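# Close the sliding door fully without slamming it

## Task

Slide the door until it is completely closed and leave every other object as it was at the start. Moving the door hard enough to slam it (opening or closing) means failure, and so does the robot toppling or finishing at a tilt. The door must stay shut by itself afterwards; if only the robot's contact holds it there, the goal is not met.

## Robot and tools

Robot: TidyBot++, a wheeled base 0.54 m long, 0.50 m wide and 0.38 m tall on four driven casters. It carries one seven-joint arm ending in a two-finger gripper. The shoulder sits 0.12 m ahead of the base centre at a height of 0.68 m. The arm begins folded with the hand pointing down, reaching up to 0.08 m beyond the base front, with the elbow as high as 1.15 m. There are two cameras: base_camera (644x364, mounted at the front of the base about 0.35 m up, tilted down) and wrist_camera (644x476 fisheye, viewing along the hand).

Frames: the base frame is fixed to the robot, with its origin on the floor below the base centre, x forward, y left and z up. hand_pose uses this frame and gives the point centred between the finger pads; the hand's own z axis runs out along the fingers, and its y axis is the direction the fingers close along. The odometry frame is where the base frame stood when the scene began. Heading is in radians, positive to the left, wrapping at ±3.142. base_tilt is in degrees and is positive when leaning forward or right; expect a fixed offset of about 1 degree plus noise.

execute_actions: "actions" is a list holding zero or one action. An empty list only returns state and images. "cameras" takes base_camera, wrist_camera or all. Leaving it out, null or ["all"] returns both; [] returns none. An action can contain:
- "base": exactly one key, always a relative offset from where the base last measured itself. translate_m moves along x in metres, forward positive, -2 to 2. strafe_m moves along y in metres, left positive, -2 to 2. rotate_rad turns in place in radians, counter-clockwise seen from above positive, -6.3 to 6.3.
- "joints": absolute targets keyed by name, with no list order: joint_1_rad to joint_7_rad in radians, plus gripper_pos. Ranges: joint_2_rad ±2.249, joint_4_rad ±2.579, joint_6_rad ±2.099; joints 1, 3, 5 and 7 are continuous and rotate the short way, so turns past half a revolution need several steps. gripper_pos runs from 0 (open, about 85 mm between pads) to 1 (closed, squeezing roughly 100 N per finger). joint_1_rad positive turns the arm clockwise seen from above, which is the reverse of rotate_rad. With joint_7_rad at 1.57 and the hand pointing down, the fingers part toward the robot's left and right.
- "speeds": optional per-action caps. translate_m and strafe_m accept 0.05 to 0.5 m/s; rotate_rad accepts 0.1 to 1.57 rad/s. The top of each range is the default. A base move that would take more than 8.667 s at the capped speed is rejected.
All motions in one action begin together. An unknown key or an out-of-range number rejects the entire call, and nothing moves. A joint or base left out of an action may keep pushing toward its previous target. No action runs past 15 s.

Arm geometry: with joint_1_rad 0, joint_3_rad 3.14 and joint_5_rad 0 (close to the start pose), the arm stays in the vertical x-z plane. Measured from vertical, leaning forward positive: upper arm (0.42 m) = joint_2; forearm (0.31 m) = joint_2 - joint_4; hand (0.31 m to the hand point) = joint_2 - joint_4 - joint_6. To get the hand's forward and upward distance from the shoulder, sum length*sin and length*cos over the three segments. Friction and sag typically leave the hand 1-2 cm off target. To correct, send each joint its previous command plus (desired - measured). Do not do this by sending a measured angle back while carrying a load.

wait: "seconds" from 0 to 10. It commands nothing and returns state and images.
zoom_image: "camera" (base_camera or wrist_camera) and "region" [x0, y0, x1, y1] in pixels of that camera's latest full image, measured from the top-left corner, no larger than 504x504.
read_manual: "section" (only "licences"); it returns legal text and nothing else.
finished_scene: "scene" (integer). It ends the scene permanently once the robot has held its last command, and reports whether the goal was reached.

Result lines: joint_positions, hand_pose, base_odometry, base_tilt, and motor_effort (percent of maximum, positive toward higher joint values, peak of the last action in brackets; readings carry offset and noise). base_status and joint_status report how each commanded motion ended. "done" on the base means the wheels turned the full amount, even if the base slipped or was blocked. off_target means it stopped short and may still be pushing. contact_stop or time_out means it stopped and is holding there. not_followed, or "joint command not followed" with a "cause:" line, means the self-collision check withheld the arm targets; the gripper still moves, and the withheld targets may be retried later. on_its_own lists motion that was not commanded. ARM HIT means the arm struck the base or itself. A torque fault freezes the arm and gripper for 10 s and skips the rest of that call, while the base keeps moving. MOTOR HOT warns of heating; an OVER-TEMPERATURE FAULT lets the arm sink, and keys affected by it read limit_stop_at_motor_heat, in which case resend the target. Once a call reports a stop, later calls in the same reply are not executed. The robot holds its last command while you think. The "pictures" line gives the order of the returned images. Camera calibrations (K, distortion, T_world_to_cam in the base frame) are supplied and accurate to within small errors.

Cautions: push the door slowly, using reduced base speed or small arm steps, and stop before it hits its frame so it does not slam. Never keep driving the base while the arm is caught on something 0.8 m or higher, because the robot can tip. A sideways force on a raised hand can lift wheels; retracting the arm or backing off straightens the robot. A blocked base pushes hard until it times out and may still report done, so compare odometry and images. Do not knock over or shift other objects. Before finishing, check in an image that the door stays fully closed after the hand has let go.

Each tool is called after "Call:" as name(argument=value, ...) on one line, values as JSON.

## Session

Call:
execute_actions(actions=[])

Scene clock: 0.00 s.
base_odometry: x=+0.000 y=+0.000 heading=+0.000 (m, m, rad; odometry frame)
base_tilt: forward=-0.1 right=+0.1 (deg)
base_status: not commanded
joint_positions: joint_1_rad=+0.033 joint_2_rad=-0.387 joint_3_rad=+3.158 joint_4_rad=-2.528 joint_5_rad=-0.004 joint_6_rad=-0.834 joint_7_rad=+1.594 gripper_pos=+0.000
joint_status: not commanded
motor_effort: joint_1_rad=+0 joint_2_rad=+0 joint_3_rad=+1 joint_4_rad=+12 joint_5_rad=+0 joint_6_rad=+1 joint_7_rad=+0 (%)
hand_pose: x=+0.2768 y=-0.0048 z=+0.5950 quat_wxyz=(-0.002, +0.996, -0.013, +0.084) (m; base frame)
pictures: base_camera, wrist_camera
Images, in order (width x height): base_camera 644x364, wrist_camera 644x476.

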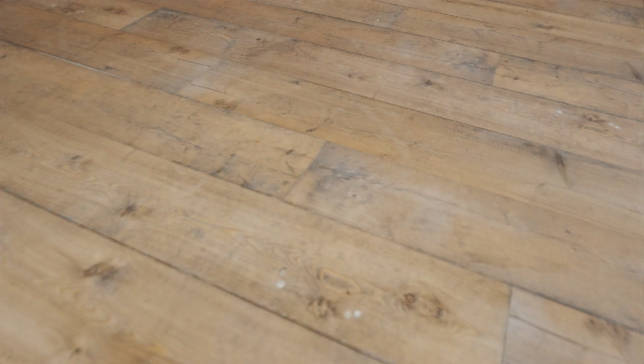

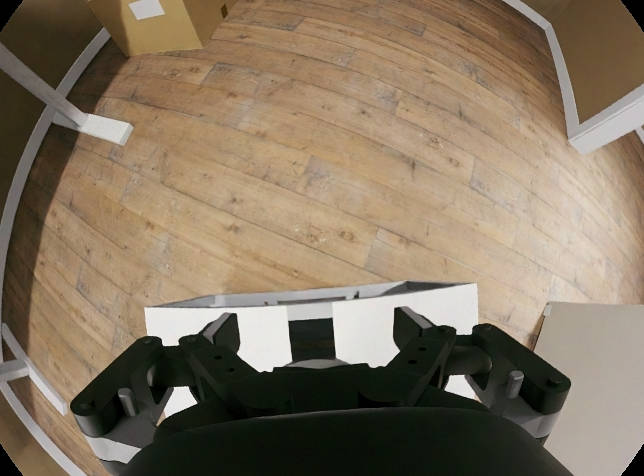

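Call:
execute_actions(actions=[{"joints":{"joint_6_rad":0.5}}], cameras=["wrist_camera"])

Scene clock: 3.90 s.
base_odometry: x=+0.000 y=+0.000 heading=+0.000 (m, m, rad; odometry frame)
base_tilt: forward=-0.1 right=+0.1 (deg)
base_status: not commanded
joint_positions: joint_1_rad=+0.033 joint_2_rad=-0.387 joint_3_rad=+3.158 joint_4_rad=-2.528 joint_5_rad=-0.004 joint_6_rad=+0.489 joint_7_rad=+1.594 gripper_pos=+0.000
joint_status: all done
motor_effort: joint_1_rad=+0(0) joint_2_rad=-6(7) joint_3_rad=+1(1) joint_4_rad=+19(19) joint_5_rad=+0(0) joint_6_rad=+10(10) joint_7_rad=+0(0) (%)
hand_pose: x=+0.5349 y=-0.0203 z=+0.8766 quat_wxyz=(+0.022, +0.735, -0.013, +0.677) (m; base frame)
pictures: wrist_camera
camera_calibration (this result's frames):
wrist_camera: T_world_to_cam=[[-0.0860714, -0.996163, -0.0158526, 0.0402159], [-0.108274, 0.0251703, -0.993802, 0.979046], [0.990388, -0.0838215, -0.110025, -0.300627], [0, 0, 0, 1]] pos_world=[0.407204, -0.0097802, 0.940539]
Images, in order (width x height): wrist_camera 644x476.

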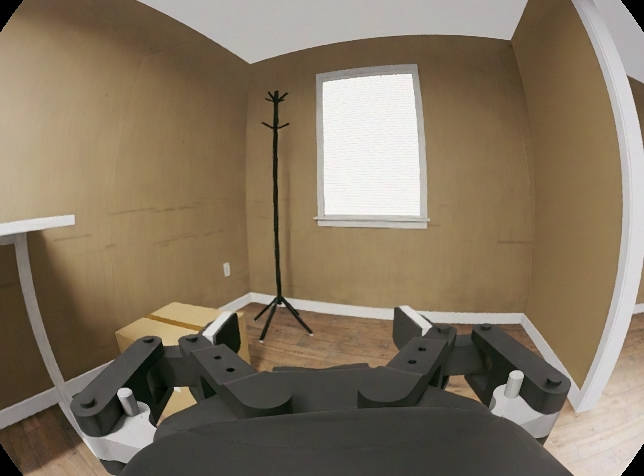

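Call:
execute_actions(actions=[{"joints":{"joint_1_rad":1.3}}], cameras=["wrist_camera"])

Scene clock: 8.40 s.
base_odometry: x=+0.000 y=+0.000 heading=+0.000 (m, m, rad; odometry frame)
base_tilt: forward=-0.1 right=+0.1 (deg)
base_status: not commanded
joint_positions: joint_1_rad=+1.283 joint_2_rad=-0.387 joint_3_rad=+3.158 joint_4_rad=-2.528 joint_5_rad=-0.004 joint_6_rad=+0.489 joint_7_rad=+1.594 gripper_pos=+0.000
joint_status: all done
motor_effort: joint_1_rad=+0(1) joint_2_rad=-6(6) joint_3_rad=+1(2) joint_4_rad=+19(19) joint_5_rad=+0(0) joint_6_rad=+10(9) joint_7_rad=+0(0) (%)
hand_pose: x=+0.2308 y=-0.4011 z=+0.8766 quat_wxyz=(+0.414, +0.589, -0.441, +0.537) (m; base frame)
pictures: wrist_camera
camera_calibration (this result's frames):
wrist_camera: T_world_to_cam=[[-0.972542, -0.232188, -0.0158527, 0.145706], [-0.0102273, 0.11069, -0.993802, 0.967378], [0.232504, -0.966352, -0.110025, -0.210438], [0, 0, 0, 1]] pos_world=[0.200527, -0.276606, 0.940539]
Images, in order (width x height): wrist_camera 644x476.

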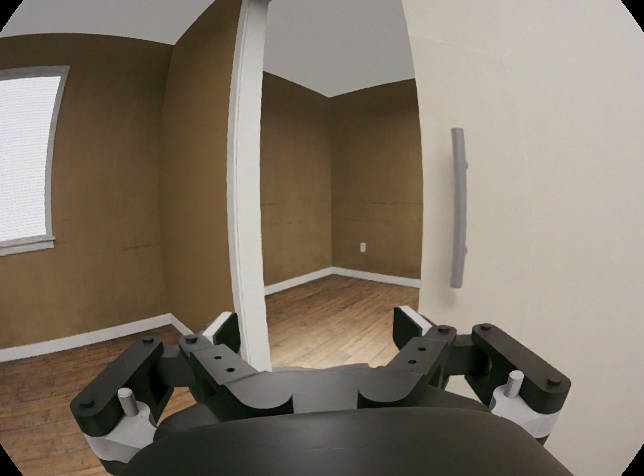

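Call:
execute_actions(actions=[{"base":{"rotate_rad":-0.37},"joints":{"joint_1_rad":1.55,"joint_6_rad":0.0}}])

Scene clock: 17.67 s.
base_odometry: x=+0.000 y=+0.000 heading=-0.369 (m, m, rad; odometry frame)
base_tilt: forward=-0.1 right=+0.1 (deg)
base_status: done
joint_positions: joint_1_rad=+1.536 joint_2_rad=-0.387 joint_3_rad=+3.158 joint_4_rad=-2.528 joint_5_rad=-0.004 joint_6_rad=+0.028 joint_7_rad=+1.594 gripper_pos=+0.000
joint_status: all done
motor_effort: joint_1_rad=+0(1) joint_2_rad=-5(7) joint_3_rad=+0(2) joint_4_rad=+18(19) joint_5_rad=+0(1) joint_6_rad=+8(10) joint_7_rad=+0(0) (%)
hand_pose: x=+0.1274 y=-0.3727 z=+0.7414 quat_wxyz=(+0.346, +0.627, -0.604, +0.350) (m; base frame)
pictures: base_camera, wrist_camera
camera_calibration (this result's frames):
wrist_camera: T_world_to_cam=[[-0.999845, 0.0175776, 0.000978858, 0.133687], [0.0086685, 0.53995, -0.841652, 0.873551], [-0.0153228, -0.841514, -0.540019, 0.223024], [0, 0, 0, 1]] pos_world=[0.129512, -0.286346, 0.855533]
Images, in order (width x height): base_camera 644x364, wrist_camera 644x476.

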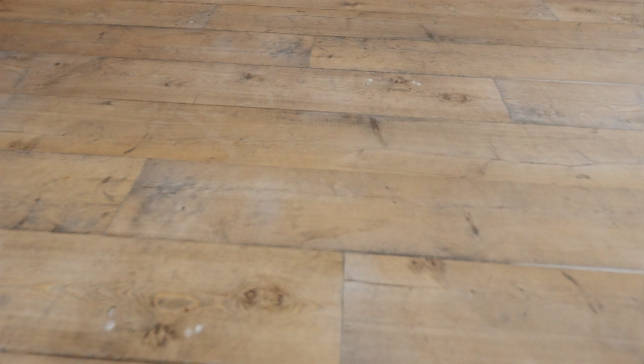

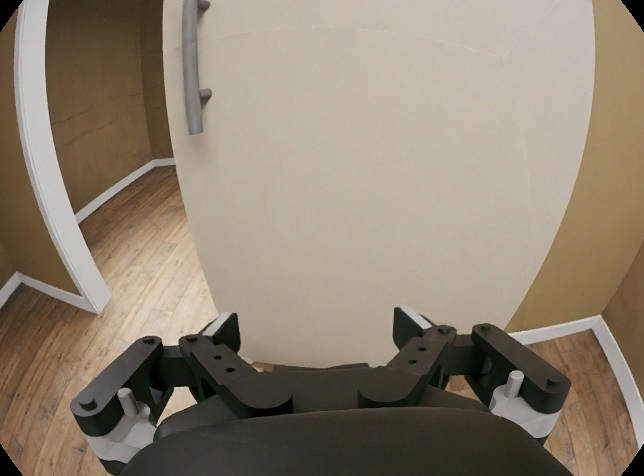

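Call:
execute_actions(actions=[{"base":{"rotate_rad":-0.09},"joints":{"joint_1_rad":1.58,"joint_6_rad":-0.45}}])

Scene clock: 24.07 s.
base_odometry: x=+0.000 y=+0.000 heading=-0.458 (m, m, rad; odometry frame)
base_tilt: forward=-0.1 right=+0.1 (deg)
base_status: done
joint_positions: joint_1_rad=+1.566 joint_2_rad=-0.387 joint_3_rad=+3.158 joint_4_rad=-2.528 joint_5_rad=-0.004 joint_6_rad=-0.438 joint_7_rad=+1.594 gripper_pos=+0.000
joint_status: all done
motor_effort: joint_1_rad=+0(1) joint_2_rad=-3(6) joint_3_rad=+0(1) joint_4_rad=+16(19) joint_5_rad=+0(0) joint_6_rad=+5(8) joint_7_rad=+0(0) (%)
hand_pose: x=+0.1184 y=-0.2721 z=+0.6386 quat_wxyz=(+0.197, +0.682, -0.676, +0.196) (m; base frame)
pictures: base_camera, wrist_camera
camera_calibration (this result's frames):
wrist_camera: T_world_to_cam=[[-0.999108, 0.0391293, 0.0158523, 0.119298], [0.0256171, 0.860337, -0.509082, 0.60562], [-0.0335583, -0.508222, -0.860572, 0.549585], [0, 0, 0, 1]] pos_world=[0.122121, -0.246395, 0.779376]
Images, in order (width x height): base_camera 644x364, wrist_camera 644x476.

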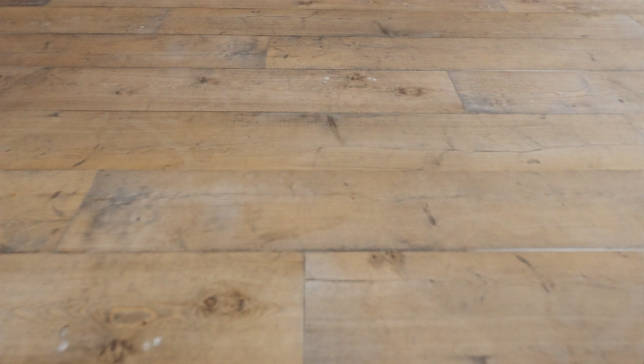

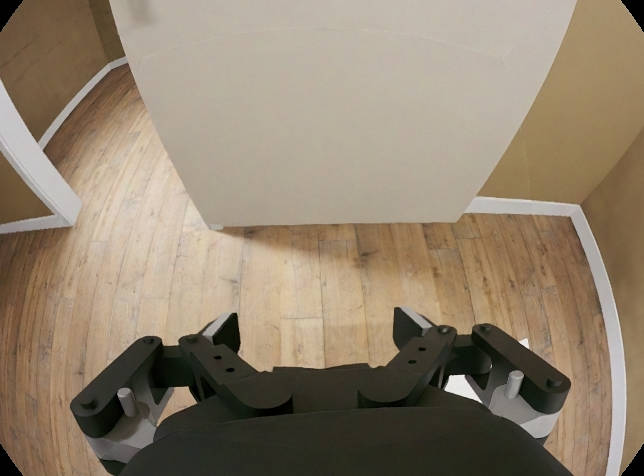

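Call:
execute_actions(actions=[{"base":{"translate_m":0.29},"joints":{"joint_1_rad":1.58,"joint_2_rad":-0.2,"joint_4_rad":-2.32,"joint_6_rad":0.56}}], cameras=["wrist_camera"])

Scene clock: 41.77 s.
base_odometry: x=+0.260 y=-0.129 heading=-0.459 (m, m, rad; odometry frame)
base_tilt: forward=-0.1 right=+0.1 (deg)
base_status: done
joint_positions: joint_1_rad=+1.566 joint_2_rad=-0.217 joint_3_rad=+3.158 joint_4_rad=-2.331 joint_5_rad=-0.004 joint_6_rad=+0.545 joint_7_rad=+1.594 gripper_pos=+0.000
joint_status: all done
motor_effort: joint_1_rad=+0(1) joint_2_rad=-13(14) joint_3_rad=+0(3) joint_4_rad=+19(20) joint_5_rad=+0(0) joint_6_rad=+9(9) joint_7_rad=+0(0) (%)
hand_pose: x=+0.1134 y=-0.4901 z=+0.9310 quat_wxyz=(+0.508, +0.500, -0.498, +0.493) (m; base frame)
pictures: wrist_camera
camera_calibration (this result's frames):
wrist_camera: T_world_to_cam=[[-0.998684, 0.0486379, -0.0162863, 0.152799], [0.0175631, 0.0259406, -0.999509, 0.990657], [-0.0481916, -0.99848, -0.0267606, -0.324678], [0, 0, 0, 1]] pos_world=[0.119552, -0.357314, 0.983971]
Images, in order (width x height): wrist_camera 644x476.

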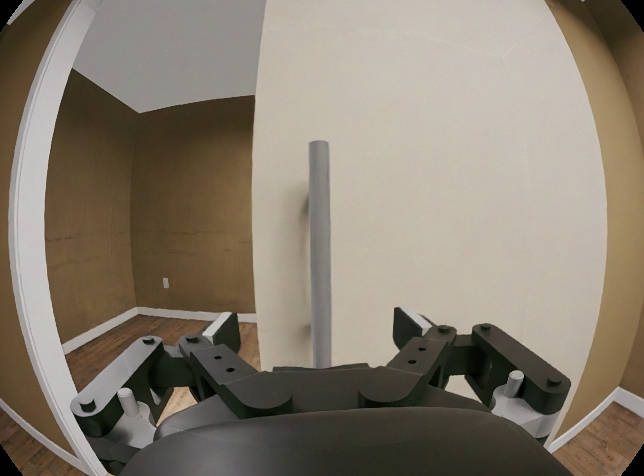

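Call:
execute_actions(actions=[{"base":{"strafe_m":-0.14},"speeds":{"strafe_m":0.2}}], cameras=["wrist_camera"])

Scene clock: 47.77 s.
base_odometry: x=+0.198 y=-0.254 heading=-0.459 (m, m, rad; odometry frame)
base_tilt: forward=-0.1 right=+0.1 (deg)
base_status: done
joint_positions: joint_1_rad=+1.566 joint_2_rad=-0.210 joint_3_rad=+3.158 joint_4_rad=-2.330 joint_5_rad=-0.004 joint_6_rad=+0.545 joint_7_rad=+1.594 gripper_pos=+0.000
joint_status: not commanded
motor_effort: joint_1_rad=+0(1) joint_2_rad=-13(16) joint_3_rad=+0(0) joint_4_rad=+19(20) joint_5_rad=+0(0) joint_6_rad=+9(10) joint_7_rad=+0(0) (%)
hand_pose: x=+0.1134 y=-0.4919 z=+0.9275 quat_wxyz=(+0.506, +0.502, -0.500, +0.491) (m; base frame)
pictures: wrist_camera
camera_calibration (this result's frames):
wrist_camera: T_world_to_cam=[[-0.998679, 0.048853, -0.0159087, 0.152542], [0.0175331, 0.0330048, -0.999301, 0.990524], [-0.0482938, -0.998261, -0.0338178, -0.319872], [0, 0, 0, 1]] pos_world=[0.119526, -0.35946, 0.981441]
Images, in order (width x height): wrist_camera 644x476.

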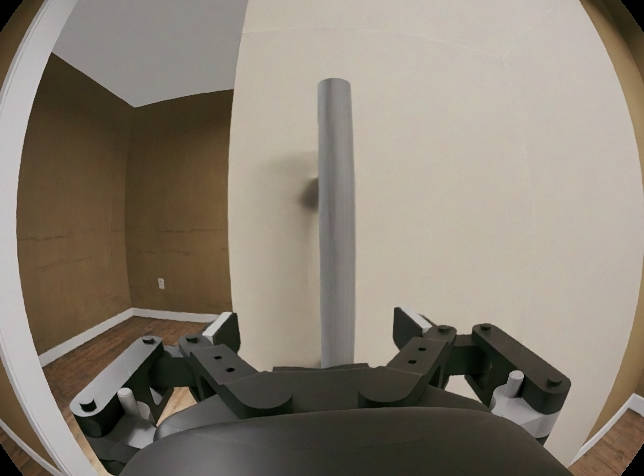

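Call:
execute_actions(actions=[{"base":{"translate_m":-0.018}}], cameras=[])

Call:
execute_actions(actions=[{"base":{"strafe_m":-0.06},"speeds":{"strafe_m":0.1}}], cameras=["wrist_camera"])

Scene clock: 57.80 s.
base_odometry: x=+0.182 y=-0.246 heading=-0.459 (m, m, rad; odometry frame)
base_tilt: forward=-0.1 right=+0.2 (deg)
base_status: done
joint_positions: joint_1_rad=+1.568 joint_2_rad=-0.210 joint_3_rad=+3.158 joint_4_rad=-2.330 joint_5_rad=-0.004 joint_6_rad=+0.545 joint_7_rad=+1.594 gripper_pos=+0.000
joint_status: not commanded
motor_effort: joint_1_rad=+0(1) joint_2_rad=-13(15) joint_3_rad=+1(2) joint_4_rad=+19(20) joint_5_rad=-1(1) joint_6_rad=+9(10) joint_7_rad=+0(0) (%)
hand_pose: x=+0.1123 y=-0.4919 z=+0.9275 quat_wxyz=(+0.507, +0.502, -0.501, +0.491) (m; base frame)
pictures: none
No camera images: the call's "cameras" was empty. Leave "cameras" out to get every camera's image.

Scene clock: 58.97 s.
base_odometry: x=+0.155 y=-0.300 heading=-0.459 (m, m, rad; odometry frame)
base_tilt: forward=-0.1 right=+0.1 (deg)
base_status: done
joint_positions: joint_1_rad=+1.569 joint_2_rad=-0.206 joint_3_rad=+3.158 joint_4_rad=-2.330 joint_5_rad=-0.004 joint_6_rad=+0.545 joint_7_rad=+1.594 gripper_pos=+0.000
joint_status: not commanded
motor_effort: joint_1_rad=+0(1) joint_2_rad=-13(16) joint_3_rad=+1(1) joint_4_rad=+19(20) joint_5_rad=+0(0) joint_6_rad=+9(10) joint_7_rad=+0(0) (%)
hand_pose: x=+0.1122 y=-0.4927 z=+0.9259 quat_wxyz=(+0.506, +0.502, -0.502, +0.490) (m; base frame)
pictures: wrist_camera
camera_calibration (this result's frames):
wrist_camera: T_world_to_cam=[[-0.998562, 0.0512529, -0.0157373, 0.152412], [0.0176098, 0.0362914, -0.999186, 0.99044], [-0.0506401, -0.998026, -0.0371418, -0.317342], [0, 0, 0, 1]] pos_world=[0.118681, -0.360472, 0.980246]
Images, in order (width x height): wrist_camera 644x476.

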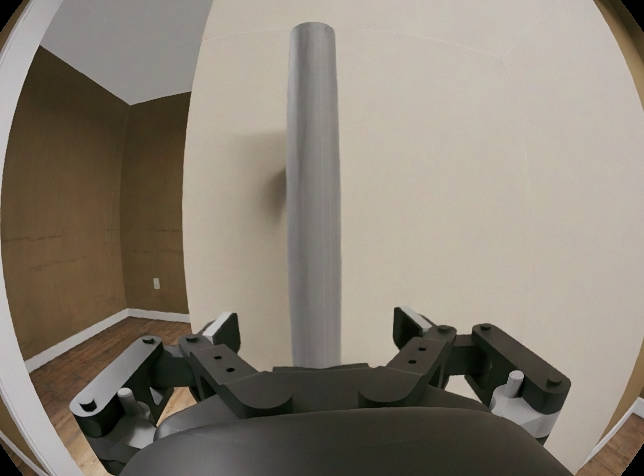

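Call:
execute_actions(actions=[{"joints":{"gripper_pos":1.0}}], cameras=["wrist_camera"])

Scene clock: 63.77 s.
base_odometry: x=+0.155 y=-0.300 heading=-0.459 (m, m, rad; odometry frame)
base_tilt: forward=-0.1 right=+0.1 (deg)
base_status: not commanded
joint_positions: joint_1_rad=+1.568 joint_2_rad=-0.206 joint_3_rad=+3.157 joint_4_rad=-2.331 joint_5_rad=-0.004 joint_6_rad=+0.545 joint_7_rad=+1.594 gripper_pos=+0.748
joint_status: gripper_pos off_target (ended at +0.748, target +1.000)
motor_effort: joint_1_rad=+1(3) joint_2_rad=-11(14) joint_3_rad=+2(4) joint_4_rad=+20(24) joint_5_rad=+0(1) joint_6_rad=+10(12) joint_7_rad=+1(1) (%)
hand_pose: x=+0.1126 y=-0.4927 z=+0.9258 quat_wxyz=(+0.506, +0.503, -0.501, +0.490) (m; base frame)
pictures: wrist_camera
camera_calibration (this result's frames):
wrist_camera: T_world_to_cam=[[-0.998601, 0.0505441, -0.0155559, 0.152267], [0.0174093, 0.0364373, -0.999184, 0.990448], [-0.049936, -0.998057, -0.0372663, -0.317281], [0, 0, 0, 1]] pos_world=[0.118967, -0.36045, 0.980185]
Images, in order (width x height): wrist_camera 644x476.

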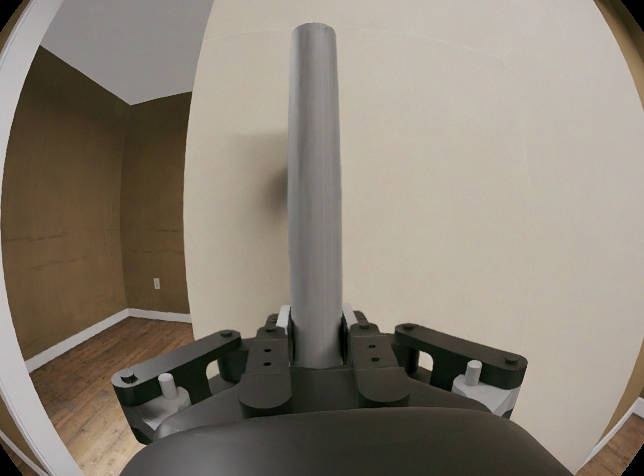

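Gripped. Drive forward slowly.

Call:
execute_actions(actions=[{"base":{"translate_m":0.4},"speeds":{"translate_m":0.1}}], cameras=["wrist_camera"])

Scene clock: 70.17 s.
base_odometry: x=+0.514 y=-0.478 heading=-0.459 (m, m, rad; odometry frame)
base_tilt: forward=-0.1 right=+0.1 (deg)
base_status: done
joint_positions: joint_1_rad=+1.601 joint_2_rad=-0.199 joint_3_rad=+3.182 joint_4_rad=-2.325 joint_5_rad=-0.014 joint_6_rad=+0.545 joint_7_rad=+1.594 gripper_pos=+0.749
joint_status: not commanded
motor_effort: joint_1_rad=-1(14) joint_2_rad=-15(18) joint_3_rad=+0(15) joint_4_rad=+20(22) joint_5_rad=+2(5) joint_6_rad=+10(12) joint_7_rad=+0(2) (%)
hand_pose: x=+0.0817 y=-0.4944 z=+0.9258 quat_wxyz=(+0.517, +0.484, -0.520, +0.477) (m; base frame)
pictures: wrist_camera
camera_calibration (this result's frames):
wrist_camera: T_world_to_cam=[[-0.993226, 0.112432, -0.0293534, 0.164456], [0.0335284, 0.0354244, -0.99881, 0.988874], [-0.111259, -0.993028, -0.0389541, -0.311444], [0, 0, 0, 1]] pos_world=[0.0955353, -0.362793, 0.980393]
Images, in order (width x height): wrist_camera 644x476.

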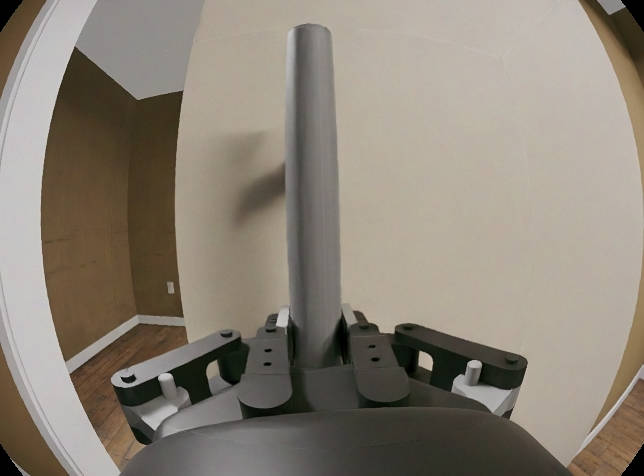

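Call:
execute_actions(actions=[{"base":{"translate_m":0.4},"speeds":{"translate_m":0.1}}])

Scene clock: 76.93 s.
base_odometry: x=+0.873 y=-0.655 heading=-0.459 (m, m, rad; odometry frame)
base_tilt: forward=-0.1 right=+0.1 (deg)
base_status: done
joint_positions: joint_1_rad=+1.606 joint_2_rad=-0.188 joint_3_rad=+3.187 joint_4_rad=-2.315 joint_5_rad=-0.019 joint_6_rad=+0.545 joint_7_rad=+1.594 gripper_pos=+0.750
joint_status: not commanded
motor_effort: joint_1_rad=-2(16) joint_2_rad=-14(22) joint_3_rad=-1(18) joint_4_rad=+18(23) joint_5_rad=+1(6) joint_6_rad=+9(12) joint_7_rad=+0(3) (%)
hand_pose: x=+0.0757 y=-0.4983 z=+0.9257 quat_wxyz=(+0.519, +0.480, -0.525, +0.475) (m; base frame)
pictures: base_camera, wrist_camera
camera_calibration (this result's frames):
wrist_camera: T_world_to_cam=[[-0.991665, 0.124444, -0.033381, 0.168532], [0.0381773, 0.036358, -0.998609, 0.989083], [-0.123057, -0.99156, -0.0408059, -0.312707], [0, 0, 0, 1]] pos_world=[0.0908856, -0.367002, 0.980573]
Images, in order (width x height): base_camera 644x364, wrist_camera 644x476.

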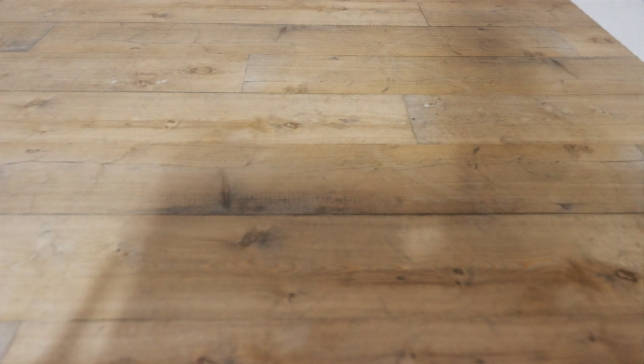

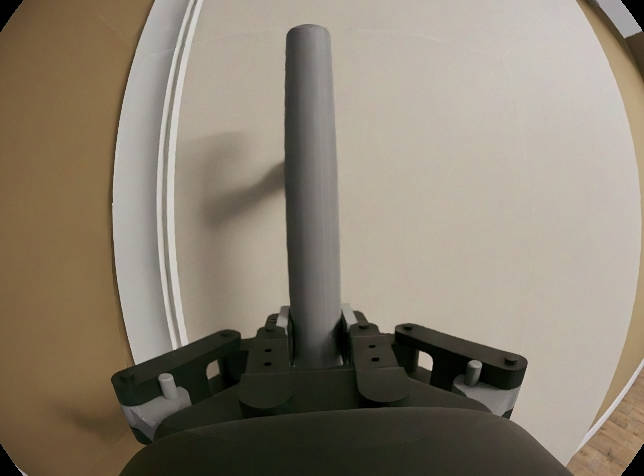

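Call:
execute_actions(actions=[{"base":{"translate_m":0.07},"speeds":{"translate_m":0.05}}], cameras=["wrist_camera"])

Scene clock: 86.63 s.
base_odometry: x=+0.935 y=-0.686 heading=-0.459 (m, m, rad; odometry frame)
base_tilt: forward=-0.1 right=+0.1 (deg)
base_status: done
joint_positions: joint_1_rad=+1.618 joint_2_rad=-0.184 joint_3_rad=+3.200 joint_4_rad=-2.311 joint_5_rad=-0.019 joint_6_rad=+0.545 joint_7_rad=+1.594 gripper_pos=+0.750
joint_status: not commanded
motor_effort: joint_1_rad=-4(14) joint_2_rad=-15(22) joint_3_rad=-4(15) joint_4_rad=+20(22) joint_5_rad=+1(6) joint_6_rad=+11(12) joint_7_rad=-1(2) (%)
hand_pose: x=+0.0623 y=-0.4987 z=+0.9259 quat_wxyz=(+0.524, +0.472, -0.532, +0.469) (m; base frame)
pictures: wrist_camera
camera_calibration (this result's frames):
wrist_camera: T_world_to_cam=[[-0.988033, 0.149913, -0.0363035, 0.170388], [0.0420527, 0.0353595, -0.998489, 0.988892], [-0.148403, -0.988067, -0.0412405, -0.310957], [0, 0, 0, 1]] pos_world=[0.0806166, -0.367756, 0.98076]
Images, in order (width x height): wrist_camera 644x476.

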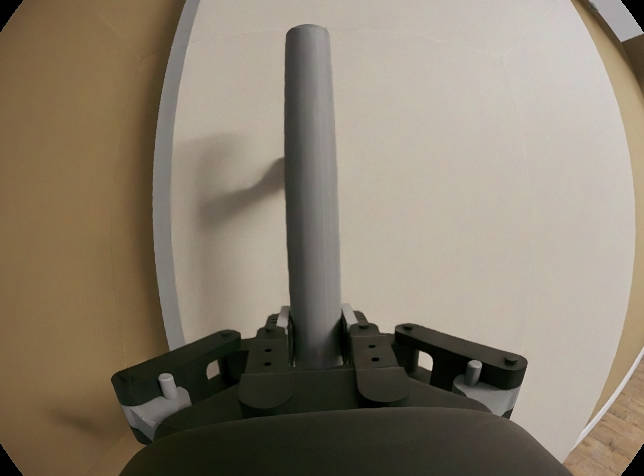

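Call:
execute_actions(actions=[{"base":{"translate_m":0.05},"speeds":{"translate_m":0.05}}], cameras=["wrist_camera"])

Scene clock: 90.57 s.
base_odometry: x=+0.980 y=-0.708 heading=-0.459 (m, m, rad; odometry frame)
base_tilt: forward=-0.1 right=+0.1 (deg)
base_status: done
joint_positions: joint_1_rad=+1.634 joint_2_rad=-0.178 joint_3_rad=+3.217 joint_4_rad=-2.306 joint_5_rad=-0.022 joint_6_rad=+0.545 joint_7_rad=+1.594 gripper_pos=+0.750
joint_status: not commanded
motor_effort: joint_1_rad=-10(19) joint_2_rad=-18(24) joint_3_rad=-10(20) joint_4_rad=+18(22) joint_5_rad=+2(7) joint_6_rad=+10(11) joint_7_rad=-2(2) (%)
hand_pose: x=+0.0450 y=-0.4990 z=+0.9259 quat_wxyz=(+0.530, +0.462, -0.541, +0.461) (m; base frame)
pictures: wrist_camera
camera_calibration (this result's frames):
wrist_camera: T_world_to_cam=[[-0.982297, 0.182754, -0.0411485, 0.174012], [0.0481185, 0.0338675, -0.998267, 0.988493], [-0.181044, -0.982575, -0.0420618, -0.308878], [0, 0, 0, 1]] pos_world=[0.0674462, -0.368775, 0.980948]
Images, in order (width x height): wrist_camera 644x476.

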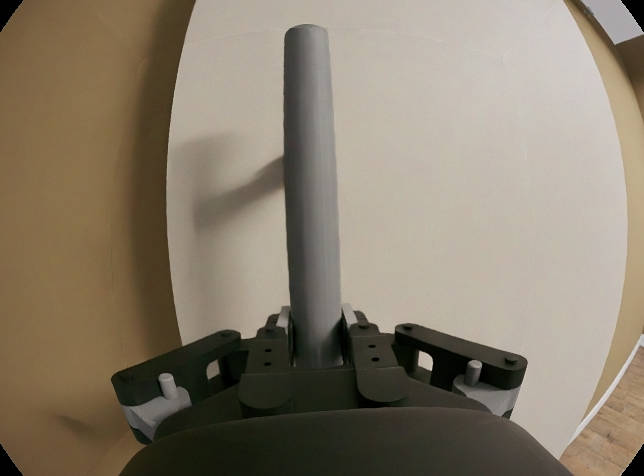

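Call:
execute_actions(actions=[{"base":{"translate_m":0.03},"speeds":{"translate_m":0.05}}], cameras=["wrist_camera"])

Scene clock: 93.37 s.
base_odometry: x=+1.006 y=-0.721 heading=-0.459 (m, m, rad; odometry frame)
base_tilt: forward=-0.1 right=+0.2 (deg)
base_status: done
joint_positions: joint_1_rad=+1.661 joint_2_rad=-0.168 joint_3_rad=+3.243 joint_4_rad=-2.297 joint_5_rad=-0.026 joint_6_rad=+0.546 joint_7_rad=+1.594 gripper_pos=+0.751
joint_status: not commanded
motor_effort: joint_1_rad=-15(20) joint_2_rad=-22(27) joint_3_rad=-17(22) joint_4_rad=+15(17) joint_5_rad=+4(7) joint_6_rad=+9(10) joint_7_rad=-3(3) (%)
hand_pose: x=+0.0161 y=-0.4984 z=+0.9260 quat_wxyz=(+0.541, +0.446, -0.555, +0.448) (m; base frame)
pictures: wrist_camera
camera_calibration (this result's frames):
wrist_camera: T_world_to_cam=[[-0.97033, 0.237019, -0.0477755, 0.178455], [0.0567294, 0.0310979, -0.997905, 0.988034], [-0.235037, -0.971007, -0.0436212, -0.305471], [0, 0, 0, 1]] pos_world=[0.0453131, -0.369638, 0.981165]
Images, in order (width x height): wrist_camera 644x476.

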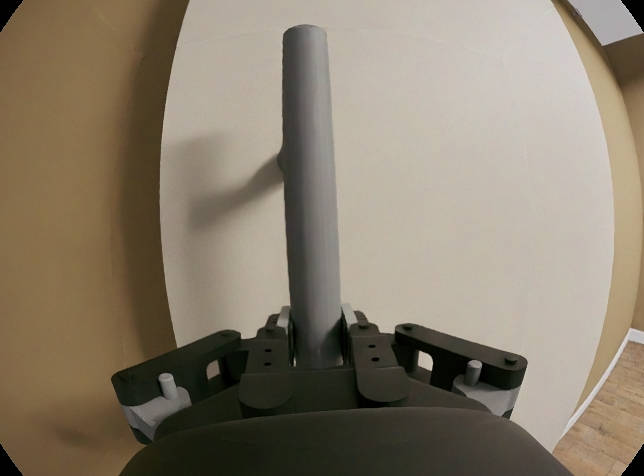

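Call:
execute_actions(actions=[{"joints":{"gripper_pos":0.0,"joint_1_rad":1.65,"joint_3_rad":3.235}}], cameras=["wrist_camera"])

Scene clock: 98.93 s.
base_odometry: x=+1.007 y=-0.722 heading=-0.459 (m, m, rad; odometry frame)
base_tilt: forward=-0.1 right=+0.1 (deg)
base_status: not commanded
joint_positions: joint_1_rad=+1.649 joint_2_rad=-0.192 joint_3_rad=+3.234 joint_4_rad=-2.309 joint_5_rad=-0.024 joint_6_rad=+0.546 joint_7_rad=+1.594 gripper_pos=+0.000
joint_status: all done
motor_effort: joint_1_rad=+0(16) joint_2_rad=-14(22) joint_3_rad=+0(16) joint_4_rad=+19(20) joint_5_rad=+0(5) joint_6_rad=+10(10) joint_7_rad=+0(3) (%)
hand_pose: x=+0.0283 y=-0.4926 z=+0.9309 quat_wxyz=(+0.539, +0.449, -0.547, +0.456) (m; base frame)
pictures: wrist_camera
camera_calibration (this result's frames):
wrist_camera: T_world_to_cam=[[-0.975539, 0.21467, -0.0473384, 0.177888], [0.0530915, 0.0211101, -0.998366, 0.987685], [-0.21332, -0.976458, -0.0319909, -0.310829], [0, 0, 0, 1]] pos_world=[0.0547932, -0.362549, 0.984549]
Images, in order (width x height): wrist_camera 644x476.

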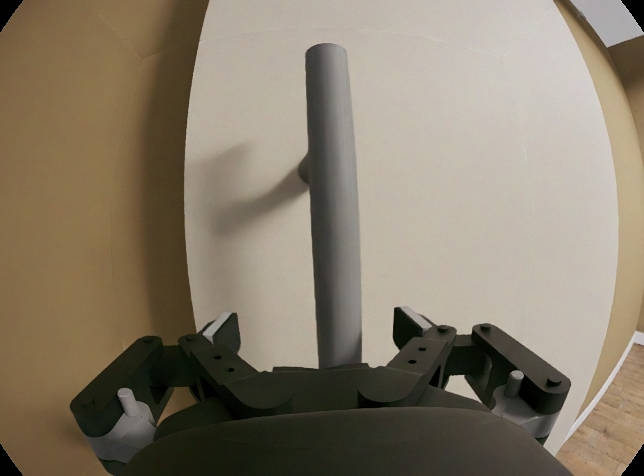

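Call:
execute_actions(actions=[{"base":{"strafe_m":0.15},"speeds":{"strafe_m":0.25}}], cameras=["wrist_camera"])

Scene clock: 102.17 s.
base_odometry: x=+1.073 y=-0.587 heading=-0.459 (m, m, rad; odometry frame)
base_tilt: forward=-0.1 right=+0.1 (deg)
base_status: done
joint_positions: joint_1_rad=+1.649 joint_2_rad=-0.196 joint_3_rad=+3.234 joint_4_rad=-2.309 joint_5_rad=-0.024 joint_6_rad=+0.546 joint_7_rad=+1.594 gripper_pos=+0.000
joint_status: not commanded
motor_effort: joint_1_rad=+0(1) joint_2_rad=-14(17) joint_3_rad=+1(0) joint_4_rad=+19(20) joint_5_rad=+0(0) joint_6_rad=+9(10) joint_7_rad=+0(0) (%)
hand_pose: x=+0.0284 y=-0.4915 z=+0.9329 quat_wxyz=(+0.540, +0.448, -0.546, +0.457) (m; base frame)
pictures: wrist_camera
camera_calibration (this result's frames):
wrist_camera: T_world_to_cam=[[-0.975571, 0.214417, -0.047813, 0.17818], [0.0526745, 0.0170139, -0.998467, 0.987803], [-0.213275, -0.976594, -0.0278926, -0.313623], [0, 0, 0, 1]] pos_world=[0.0549068, -0.361294, 0.98606]
Images, in order (width x height): wrist_camera 644x476.

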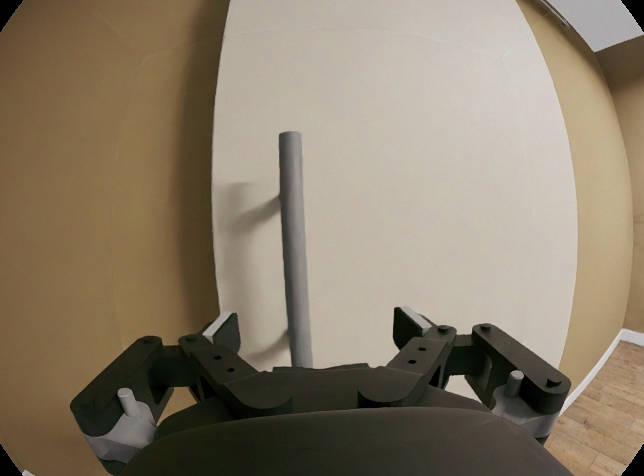

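Call:
finished_scene(scene=1)

The scene is finished: the task was done.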